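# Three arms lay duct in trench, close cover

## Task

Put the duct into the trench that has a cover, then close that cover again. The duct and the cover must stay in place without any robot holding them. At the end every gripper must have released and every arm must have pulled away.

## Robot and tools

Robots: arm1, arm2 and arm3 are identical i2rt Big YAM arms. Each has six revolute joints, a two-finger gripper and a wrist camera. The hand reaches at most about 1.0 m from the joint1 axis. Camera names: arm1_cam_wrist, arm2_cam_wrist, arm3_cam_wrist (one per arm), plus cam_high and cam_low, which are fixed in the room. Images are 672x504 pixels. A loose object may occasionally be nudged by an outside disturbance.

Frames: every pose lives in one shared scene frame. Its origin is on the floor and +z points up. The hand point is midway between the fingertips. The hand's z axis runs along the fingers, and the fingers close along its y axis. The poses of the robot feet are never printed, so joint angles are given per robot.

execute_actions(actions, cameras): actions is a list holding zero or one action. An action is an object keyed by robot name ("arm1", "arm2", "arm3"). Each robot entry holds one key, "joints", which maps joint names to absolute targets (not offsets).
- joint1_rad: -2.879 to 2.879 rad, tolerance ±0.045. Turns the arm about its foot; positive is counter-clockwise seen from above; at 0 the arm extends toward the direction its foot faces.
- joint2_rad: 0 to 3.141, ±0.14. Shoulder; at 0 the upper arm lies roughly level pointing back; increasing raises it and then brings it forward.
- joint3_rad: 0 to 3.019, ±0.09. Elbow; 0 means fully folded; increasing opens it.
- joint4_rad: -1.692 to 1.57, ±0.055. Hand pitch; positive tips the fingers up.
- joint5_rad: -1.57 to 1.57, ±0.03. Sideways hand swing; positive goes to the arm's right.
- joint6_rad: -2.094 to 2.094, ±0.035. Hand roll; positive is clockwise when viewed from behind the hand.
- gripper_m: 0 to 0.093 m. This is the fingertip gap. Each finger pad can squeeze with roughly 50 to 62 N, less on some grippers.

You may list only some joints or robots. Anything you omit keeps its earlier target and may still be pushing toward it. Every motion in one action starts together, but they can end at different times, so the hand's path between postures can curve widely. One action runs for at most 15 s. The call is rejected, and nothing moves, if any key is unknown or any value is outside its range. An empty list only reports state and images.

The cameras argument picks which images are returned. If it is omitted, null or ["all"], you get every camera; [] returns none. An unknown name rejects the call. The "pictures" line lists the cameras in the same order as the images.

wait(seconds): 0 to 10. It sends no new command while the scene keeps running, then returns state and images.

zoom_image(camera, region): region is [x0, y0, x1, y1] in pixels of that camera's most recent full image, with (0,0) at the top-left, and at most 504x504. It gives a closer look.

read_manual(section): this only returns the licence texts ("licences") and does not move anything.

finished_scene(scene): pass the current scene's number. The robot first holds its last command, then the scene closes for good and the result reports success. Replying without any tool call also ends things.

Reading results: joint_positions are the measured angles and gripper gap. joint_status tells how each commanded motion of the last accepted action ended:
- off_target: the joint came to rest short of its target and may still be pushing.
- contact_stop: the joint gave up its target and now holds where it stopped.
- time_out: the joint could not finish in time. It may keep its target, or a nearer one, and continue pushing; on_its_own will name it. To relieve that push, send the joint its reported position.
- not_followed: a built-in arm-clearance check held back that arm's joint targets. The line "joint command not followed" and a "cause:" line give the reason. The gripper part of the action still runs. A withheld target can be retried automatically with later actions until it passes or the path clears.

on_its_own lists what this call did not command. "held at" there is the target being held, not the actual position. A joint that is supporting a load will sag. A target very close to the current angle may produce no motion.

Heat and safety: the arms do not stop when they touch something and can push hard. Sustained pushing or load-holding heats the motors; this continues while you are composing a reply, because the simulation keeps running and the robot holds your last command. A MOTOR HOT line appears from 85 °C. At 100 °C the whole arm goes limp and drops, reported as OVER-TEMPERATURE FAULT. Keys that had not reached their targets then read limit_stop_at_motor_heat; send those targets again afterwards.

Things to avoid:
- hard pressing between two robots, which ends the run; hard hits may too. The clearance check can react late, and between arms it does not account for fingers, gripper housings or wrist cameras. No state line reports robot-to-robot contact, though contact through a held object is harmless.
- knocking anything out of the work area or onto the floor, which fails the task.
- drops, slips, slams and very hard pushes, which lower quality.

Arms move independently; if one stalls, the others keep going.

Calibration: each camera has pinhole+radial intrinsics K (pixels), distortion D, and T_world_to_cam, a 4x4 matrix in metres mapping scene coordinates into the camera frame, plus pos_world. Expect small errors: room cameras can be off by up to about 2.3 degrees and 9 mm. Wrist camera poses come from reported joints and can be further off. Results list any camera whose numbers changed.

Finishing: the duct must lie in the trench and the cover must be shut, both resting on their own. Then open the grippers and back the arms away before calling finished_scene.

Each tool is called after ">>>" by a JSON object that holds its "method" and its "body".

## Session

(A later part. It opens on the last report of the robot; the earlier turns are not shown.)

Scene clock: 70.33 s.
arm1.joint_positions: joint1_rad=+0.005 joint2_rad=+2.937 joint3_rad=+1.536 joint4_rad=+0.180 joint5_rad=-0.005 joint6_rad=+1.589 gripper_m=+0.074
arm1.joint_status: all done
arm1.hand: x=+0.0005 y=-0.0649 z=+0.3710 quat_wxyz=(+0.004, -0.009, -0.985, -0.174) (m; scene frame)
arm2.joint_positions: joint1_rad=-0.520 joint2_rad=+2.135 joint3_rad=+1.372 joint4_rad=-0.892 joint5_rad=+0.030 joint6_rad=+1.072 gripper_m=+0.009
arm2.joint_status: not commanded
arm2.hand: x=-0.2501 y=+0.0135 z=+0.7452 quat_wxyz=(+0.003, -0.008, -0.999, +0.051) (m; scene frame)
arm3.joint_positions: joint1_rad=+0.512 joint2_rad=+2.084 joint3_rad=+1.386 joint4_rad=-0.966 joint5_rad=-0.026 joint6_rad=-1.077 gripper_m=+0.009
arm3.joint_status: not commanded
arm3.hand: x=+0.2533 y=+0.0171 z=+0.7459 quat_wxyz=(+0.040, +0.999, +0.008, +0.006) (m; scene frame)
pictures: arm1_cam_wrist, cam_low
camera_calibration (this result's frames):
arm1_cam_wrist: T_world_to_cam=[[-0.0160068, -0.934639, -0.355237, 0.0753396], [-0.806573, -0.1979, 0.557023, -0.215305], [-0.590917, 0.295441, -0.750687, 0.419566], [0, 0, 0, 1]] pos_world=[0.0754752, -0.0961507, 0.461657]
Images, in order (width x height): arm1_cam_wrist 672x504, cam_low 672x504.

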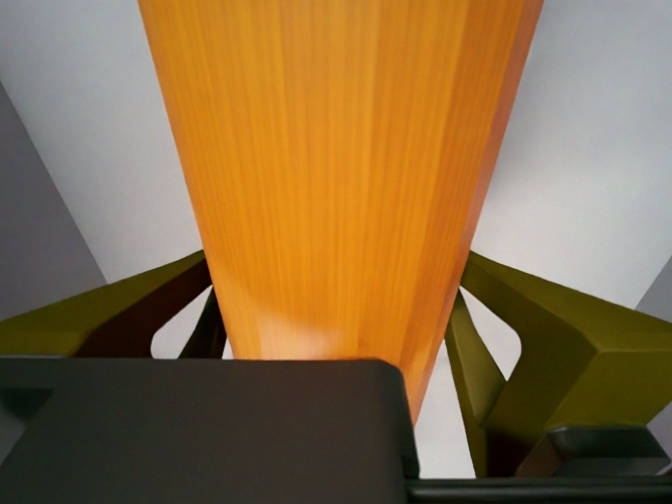

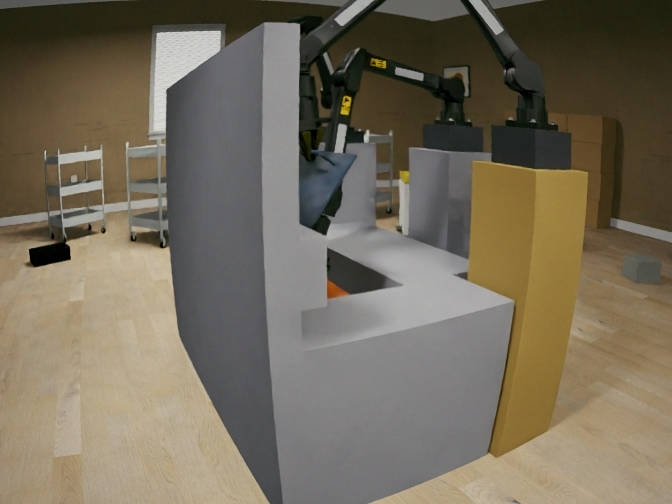

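>>> {"method": "execute_actions", "body": {"actions": [{"arm1":{"joints":{"gripper_m":0.093}}}], "cameras": []}}

>>> {"method": "execute_actions", "body": {"actions": [{"arm1":{"joints":{"joint2_rad":2.6,"joint3_rad":1.29,"joint4_rad":0.05}}}], "cameras": ["arm1_cam_wrist"]}}

>>> {"method": "execute_actions", "body": {"actions": [{"arm1":{"joints":{"joint2_rad":2.2,"joint3_rad":0.77,"joint4_rad":-0.1}}}], "cameras": []}}

>>> {"method": "execute_actions", "body": {"actions": [{"arm1":{"joints":{"joint2_rad":1.6,"joint3_rad":0.4}},"arm2":{"joints":{"joint1_rad":-0.61,"joint2_rad":2.1,"joint3_rad":1.13,"joint4_rad":-0.62,"joint6_rad":0.98}},"arm3":{"joints":{"joint1_rad":0.6,"joint2_rad":2.04,"joint3_rad":1.13,"joint4_rad":-0.71,"joint6_rad":-0.99}}}], "cameras": []}}

>>> {"method": "execute_actions", "body": {"actions": [{"arm2":{"joints":{"joint1_rad":-0.7,"joint2_rad":2.25,"joint3_rad":0.98,"joint4_rad":-0.29,"joint6_rad":0.88}},"arm3":{"joints":{"joint1_rad":0.69,"joint2_rad":2.165,"joint3_rad":0.96,"joint4_rad":-0.37,"joint6_rad":-0.89}}}], "cameras": []}}

>>> {"method": "execute_actions", "body": {"actions": [{"arm2":{"joints":{"joint1_rad":-0.745,"joint2_rad":2.47,"joint3_rad":0.99,"joint4_rad":-0.07,"joint6_rad":0.83}},"arm3":{"joints":{"joint1_rad":0.74,"joint2_rad":2.385,"joint3_rad":0.955,"joint4_rad":-0.155,"joint6_rad":-0.835}}}], "cameras": []}}

>>> {"method": "execute_actions", "body": {"actions": [{"arm2":{"joints":{"joint1_rad":-0.753,"joint2_rad":2.6,"joint3_rad":1.031,"joint4_rad":0.022}},"arm3":{"joints":{"joint1_rad":0.749,"joint2_rad":2.512,"joint3_rad":0.99,"joint4_rad":-0.065}}}], "cameras": []}}

>>> {"method": "execute_actions", "body": {"actions": [{"arm2":{"joints":{"gripper_m":0.07}},"arm3":{"joints":{"gripper_m":0.07}}}], "cameras": []}}

>>> {"method": "execute_actions", "body": {"actions": [{"arm2":{"joints":{"joint1_rad":-0.3,"joint2_rad":1.9,"joint4_rad":-0.6}},"arm3":{"joints":{"joint1_rad":0.3,"joint2_rad":1.8,"joint4_rad":-0.6}}}], "cameras": ["cam_low","cam_high"]}}

Scene clock: 95.23 s.
arm1.joint_positions: joint1_rad=+0.005 joint2_rad=+2.915 joint3_rad=+1.536 joint4_rad=+0.180 joint5_rad=-0.003 joint6_rad=+1.578 gripper_m=+0.093
arm1.joint_status: all done
arm1.hand: x=+0.0009 y=-0.0523 z=+0.3825 quat_wxyz=(+0.002, -0.004, -0.983, -0.184) (m; scene frame)
arm2.joint_positions: joint1_rad=-0.520 joint2_rad=+2.135 joint3_rad=+1.372 joint4_rad=-0.892 joint5_rad=+0.030 joint6_rad=+1.072 gripper_m=+0.009
arm2.joint_status: not commanded
arm2.hand: x=-0.2501 y=+0.0135 z=+0.7452 quat_wxyz=(+0.003, -0.008, -0.999, +0.051) (m; scene frame)
arm3.joint_positions: joint1_rad=+0.512 joint2_rad=+2.084 joint3_rad=+1.386 joint4_rad=-0.966 joint5_rad=-0.026 joint6_rad=-1.077 gripper_m=+0.009
arm3.joint_status: not commanded
arm3.hand: x=+0.2533 y=+0.0171 z=+0.7459 quat_wxyz=(+0.040, +0.999, +0.008, +0.006) (m; scene frame)
pictures: none
No camera images: the call's "cameras" was empty. Leave "cameras" out to get every camera's image.

Scene clock: 96.50 s.
arm1.joint_positions: joint1_rad=+0.005 joint2_rad=+2.592 joint3_rad=+1.293 joint4_rad=+0.065 joint5_rad=-0.003 joint6_rad=+1.577 gripper_m=+0.093
arm1.joint_status: all done
arm1.hand: x=+0.0010 y=-0.0561 z=+0.5080 quat_wxyz=(+0.002, -0.004, -0.986, -0.168) (m; scene frame)
arm2.joint_positions: joint1_rad=-0.520 joint2_rad=+2.135 joint3_rad=+1.372 joint4_rad=-0.892 joint5_rad=+0.030 joint6_rad=+1.073 gripper_m=+0.009
arm2.joint_status: not commanded
arm2.hand: x=-0.2501 y=+0.0135 z=+0.7452 quat_wxyz=(+0.003, -0.008, -0.999, +0.051) (m; scene frame)
arm3.joint_positions: joint1_rad=+0.512 joint2_rad=+2.084 joint3_rad=+1.386 joint4_rad=-0.966 joint5_rad=-0.026 joint6_rad=-1.077 gripper_m=+0.009
arm3.joint_status: not commanded
arm3.hand: x=+0.2533 y=+0.0171 z=+0.7459 quat_wxyz=(+0.040, +0.999, +0.008, +0.006) (m; scene frame)
pictures: arm1_cam_wrist
camera_calibration (this result's frames):
arm1_cam_wrist: T_world_to_cam=[[-0.00415739, -0.939259, -0.343184, 0.125833], [-0.80791, -0.199084, 0.554659, -0.288376], [-0.589291, 0.279568, -0.758009, 0.522898], [0, 0, 0, 1]] pos_world=[0.0756797, -0.085407, 0.599495]
Images, in order (width x height): arm1_cam_wrist 672x504.

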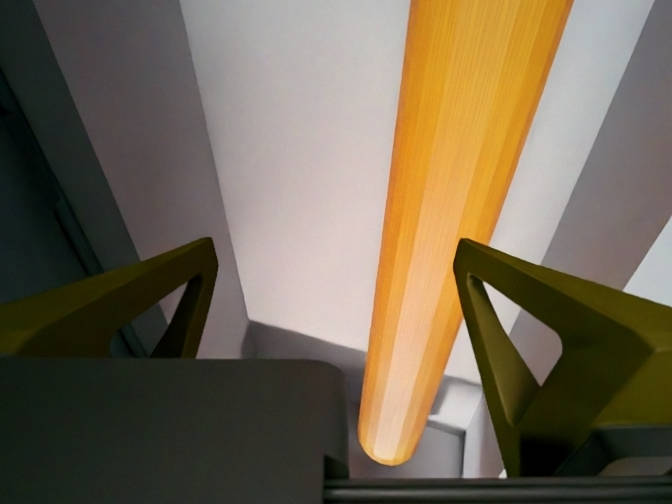

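Scene clock: 97.77 s.
arm1.joint_positions: joint1_rad=+0.005 joint2_rad=+2.198 joint3_rad=+0.764 joint4_rad=-0.088 joint5_rad=-0.003 joint6_rad=+1.577 gripper_m=+0.093
arm1.joint_status: all done
arm1.hand: x=+0.0006 y=-0.2569 z=+0.6108 quat_wxyz=(+0.002, -0.004, -1.000, -0.024) (m; scene frame)
arm2.joint_positions: joint1_rad=-0.520 joint2_rad=+2.135 joint3_rad=+1.372 joint4_rad=-0.892 joint5_rad=+0.030 joint6_rad=+1.073 gripper_m=+0.009
arm2.joint_status: not commanded
arm2.hand: x=-0.2501 y=+0.0135 z=+0.7452 quat_wxyz=(+0.003, -0.008, -0.999, +0.051) (m; scene frame)
arm3.joint_positions: joint1_rad=+0.512 joint2_rad=+2.084 joint3_rad=+1.386 joint4_rad=-0.966 joint5_rad=-0.026 joint6_rad=-1.077 gripper_m=+0.009
arm3.joint_status: not commanded
arm3.hand: x=+0.2533 y=+0.0171 z=+0.7459 quat_wxyz=(+0.040, +0.999, +0.008, +0.006) (m; scene frame)
pictures: none
No camera images: the call's "cameras" was empty. Leave "cameras" out to get every camera's image.

Scene clock: 98.97 s.
arm1.joint_positions: joint1_rad=+0.005 joint2_rad=+1.600 joint3_rad=+0.400 joint4_rad=-0.089 joint5_rad=-0.003 joint6_rad=+1.577 gripper_m=+0.093
arm1.joint_status: all done
arm1.hand: x=+0.0005 y=-0.3122 z=+0.7526 quat_wxyz=(+0.002, -0.004, -0.990, -0.141) (m; scene frame)
arm2.joint_positions: joint1_rad=-0.618 joint2_rad=+2.144 joint3_rad=+1.116 joint4_rad=-0.621 joint5_rad=+0.005 joint6_rad=+0.980 gripper_m=+0.009
arm2.joint_status: all done
arm2.hand: x=-0.2518 y=-0.0743 z=+0.6808 quat_wxyz=(+0.016, -0.010, -0.999, +0.040) (m; scene frame)
arm3.joint_positions: joint1_rad=+0.610 joint2_rad=+2.078 joint3_rad=+1.122 joint4_rad=-0.714 joint5_rad=-0.005 joint6_rad=-0.983 gripper_m=+0.009
arm3.joint_status: all done
arm3.hand: x=+0.2547 y=-0.0704 z=+0.6795 quat_wxyz=(+0.035, +0.999, +0.011, +0.021) (m; scene frame)
pictures: none
No camera images: the call's "cameras" was empty. Leave "cameras" out to get every camera's image.

Scene clock: 99.97 s.
arm1.joint_positions: joint1_rad=+0.005 joint2_rad=+1.600 joint3_rad=+0.400 joint4_rad=-0.089 joint5_rad=-0.003 joint6_rad=+1.577 gripper_m=+0.093
arm1.joint_status: not commanded
arm1.hand: x=+0.0005 y=-0.3122 z=+0.7526 quat_wxyz=(+0.002, -0.004, -0.990, -0.141) (m; scene frame)
arm2.joint_positions: joint1_rad=-0.701 joint2_rad=+2.295 joint3_rad=+0.982 joint4_rad=-0.292 joint5_rad=-0.002 joint6_rad=+0.891 gripper_m=+0.010
arm2.joint_status: all done
arm2.hand: x=-0.2536 y=-0.1367 z=+0.5958 quat_wxyz=(+0.008, -0.008, -1.000, +0.019) (m; scene frame)
arm3.joint_positions: joint1_rad=+0.697 joint2_rad=+2.208 joint3_rad=+0.961 joint4_rad=-0.379 joint5_rad=+0.001 joint6_rad=-0.893 gripper_m=+0.009
arm3.joint_status: all done
arm3.hand: x=+0.2562 y=-0.1323 z=+0.5935 quat_wxyz=(+0.014, +1.000, +0.009, +0.013) (m; scene frame)
pictures: none
No camera images: the call's "cameras" was empty. Leave "cameras" out to get every camera's image.

Scene clock: 100.97 s.
arm1.joint_positions: joint1_rad=+0.005 joint2_rad=+1.600 joint3_rad=+0.400 joint4_rad=-0.089 joint5_rad=-0.003 joint6_rad=+1.577 gripper_m=+0.093
arm1.joint_status: not commanded
arm1.hand: x=+0.0005 y=-0.3122 z=+0.7526 quat_wxyz=(+0.002, -0.004, -0.990, -0.141) (m; scene frame)
arm2.joint_positions: joint1_rad=-0.744 joint2_rad=+2.503 joint3_rad=+0.994 joint4_rad=-0.063 joint5_rad=-0.004 joint6_rad=+0.847 gripper_m=+0.010
arm2.joint_status: all done
arm2.hand: x=-0.2553 y=-0.1659 z=+0.5170 quat_wxyz=(-0.002, -0.007, -1.000, +0.006) (m; scene frame)
arm3.joint_positions: joint1_rad=+0.743 joint2_rad=+2.410 joint3_rad=+0.957 joint4_rad=-0.151 joint5_rad=+0.003 joint6_rad=-0.844 gripper_m=+0.009
arm3.joint_status: all done
arm3.hand: x=+0.2577 y=-0.1612 z=+0.5142 quat_wxyz=(+0.004, +1.000, +0.008, +0.008) (m; scene frame)
pictures: none
No camera images: the call's "cameras" was empty. Leave "cameras" out to get every camera's image.

Scene clock: 101.70 s.
arm1.joint_positions: joint1_rad=+0.005 joint2_rad=+1.600 joint3_rad=+0.400 joint4_rad=-0.089 joint5_rad=-0.003 joint6_rad=+1.577 gripper_m=+0.093
arm1.joint_status: not commanded
arm1.hand: x=+0.0005 y=-0.3122 z=+0.7526 quat_wxyz=(+0.002, -0.004, -0.990, -0.141) (m; scene frame)
arm2.joint_positions: joint1_rad=-0.751 joint2_rad=+2.592 joint3_rad=+1.024 joint4_rad=+0.015 joint5_rad=-0.001 joint6_rad=+0.842 gripper_m=+0.010
arm2.joint_status: all done
arm2.hand: x=-0.2554 y=-0.1716 z=+0.4851 quat_wxyz=(-0.010, -0.008, -1.000, +0.000) (m; scene frame)
arm3.joint_positions: joint1_rad=+0.751 joint2_rad=+2.498 joint3_rad=+0.981 joint4_rad=-0.075 joint5_rad=-0.001 joint6_rad=-0.838 gripper_m=+0.009
arm3.joint_status: all done
arm3.hand: x=+0.2578 y=-0.1669 z=+0.4823 quat_wxyz=(+0.001, +1.000, +0.008, +0.002) (m; scene frame)
pictures: none
No camera images: the call's "cameras" was empty. Leave "cameras" out to get every camera's image.

Scene clock: 102.37 s.
arm1.joint_positions: joint1_rad=+0.005 joint2_rad=+1.600 joint3_rad=+0.400 joint4_rad=-0.089 joint5_rad=-0.003 joint6_rad=+1.577 gripper_m=+0.093
arm1.joint_status: not commanded
arm1.hand: x=+0.0005 y=-0.3122 z=+0.7526 quat_wxyz=(+0.002, -0.004, -0.990, -0.141) (m; scene frame)
arm2.joint_positions: joint1_rad=-0.751 joint2_rad=+2.592 joint3_rad=+1.025 joint4_rad=+0.015 joint5_rad=-0.001 joint6_rad=+0.838 gripper_m=+0.070
arm2.joint_status: all done
arm2.hand: x=-0.2551 y=-0.1713 z=+0.4851 quat_wxyz=(-0.010, -0.006, -1.000, +0.000) (m; scene frame)
arm3.joint_positions: joint1_rad=+0.751 joint2_rad=+2.498 joint3_rad=+0.982 joint4_rad=-0.075 joint5_rad=-0.001 joint6_rad=-0.838 gripper_m=+0.070
arm3.joint_status: all done
arm3.hand: x=+0.2573 y=-0.1664 z=+0.4823 quat_wxyz=(+0.001, +1.000, +0.008, +0.002) (m; scene frame)
pictures: none
No camera images: the call's "cameras" was empty. Leave "cameras" out to get every camera's image.

Scene clock: 103.73 s.
arm1.joint_positions: joint1_rad=+0.005 joint2_rad=+1.600 joint3_rad=+0.400 joint4_rad=-0.089 joint5_rad=-0.003 joint6_rad=+1.577 gripper_m=+0.093
arm1.joint_status: not commanded
arm1.hand: x=+0.0005 y=-0.3122 z=+0.7526 quat_wxyz=(+0.002, -0.004, -0.990, -0.141) (m; scene frame)
arm2.joint_positions: joint1_rad=-0.289 joint2_rad=+1.886 joint3_rad=+1.025 joint4_rad=-0.593 joint5_rad=+0.000 joint6_rad=+0.836 gripper_m=+0.070
arm2.joint_status: all done
arm2.hand: x=-0.3849 y=+0.0113 z=+0.7744 quat_wxyz=(-0.031, +0.224, -0.973, -0.043) (m; scene frame)
arm3.joint_positions: joint1_rad=+0.293 joint2_rad=+1.798 joint3_rad=+0.982 joint4_rad=-0.587 joint5_rad=+0.000 joint6_rad=-0.838 gripper_m=+0.070
arm3.joint_status: all done
arm3.hand: x=+0.3834 y=+0.0063 z=+0.7707 quat_wxyz=(-0.078, +0.972, -0.218, -0.047) (m; scene frame)
pictures: cam_high, cam_low
Images, in order (width x height): cam_high 672x504, cam_low 672x504.

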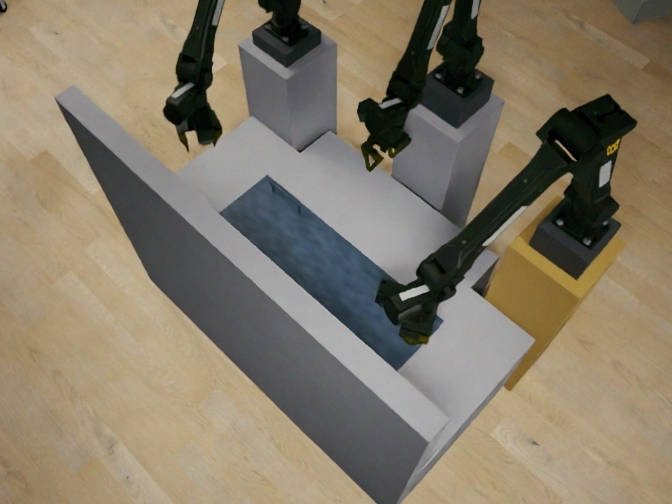

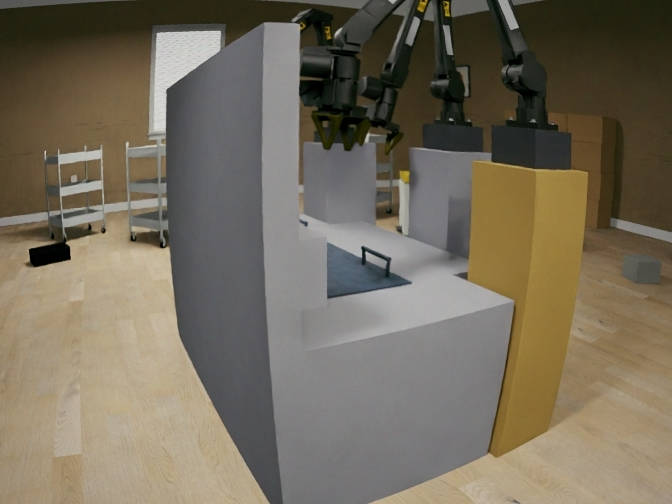

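>>> {"method": "finished_scene", "body": {"scene": 2}}

The scene is finished: the task was done.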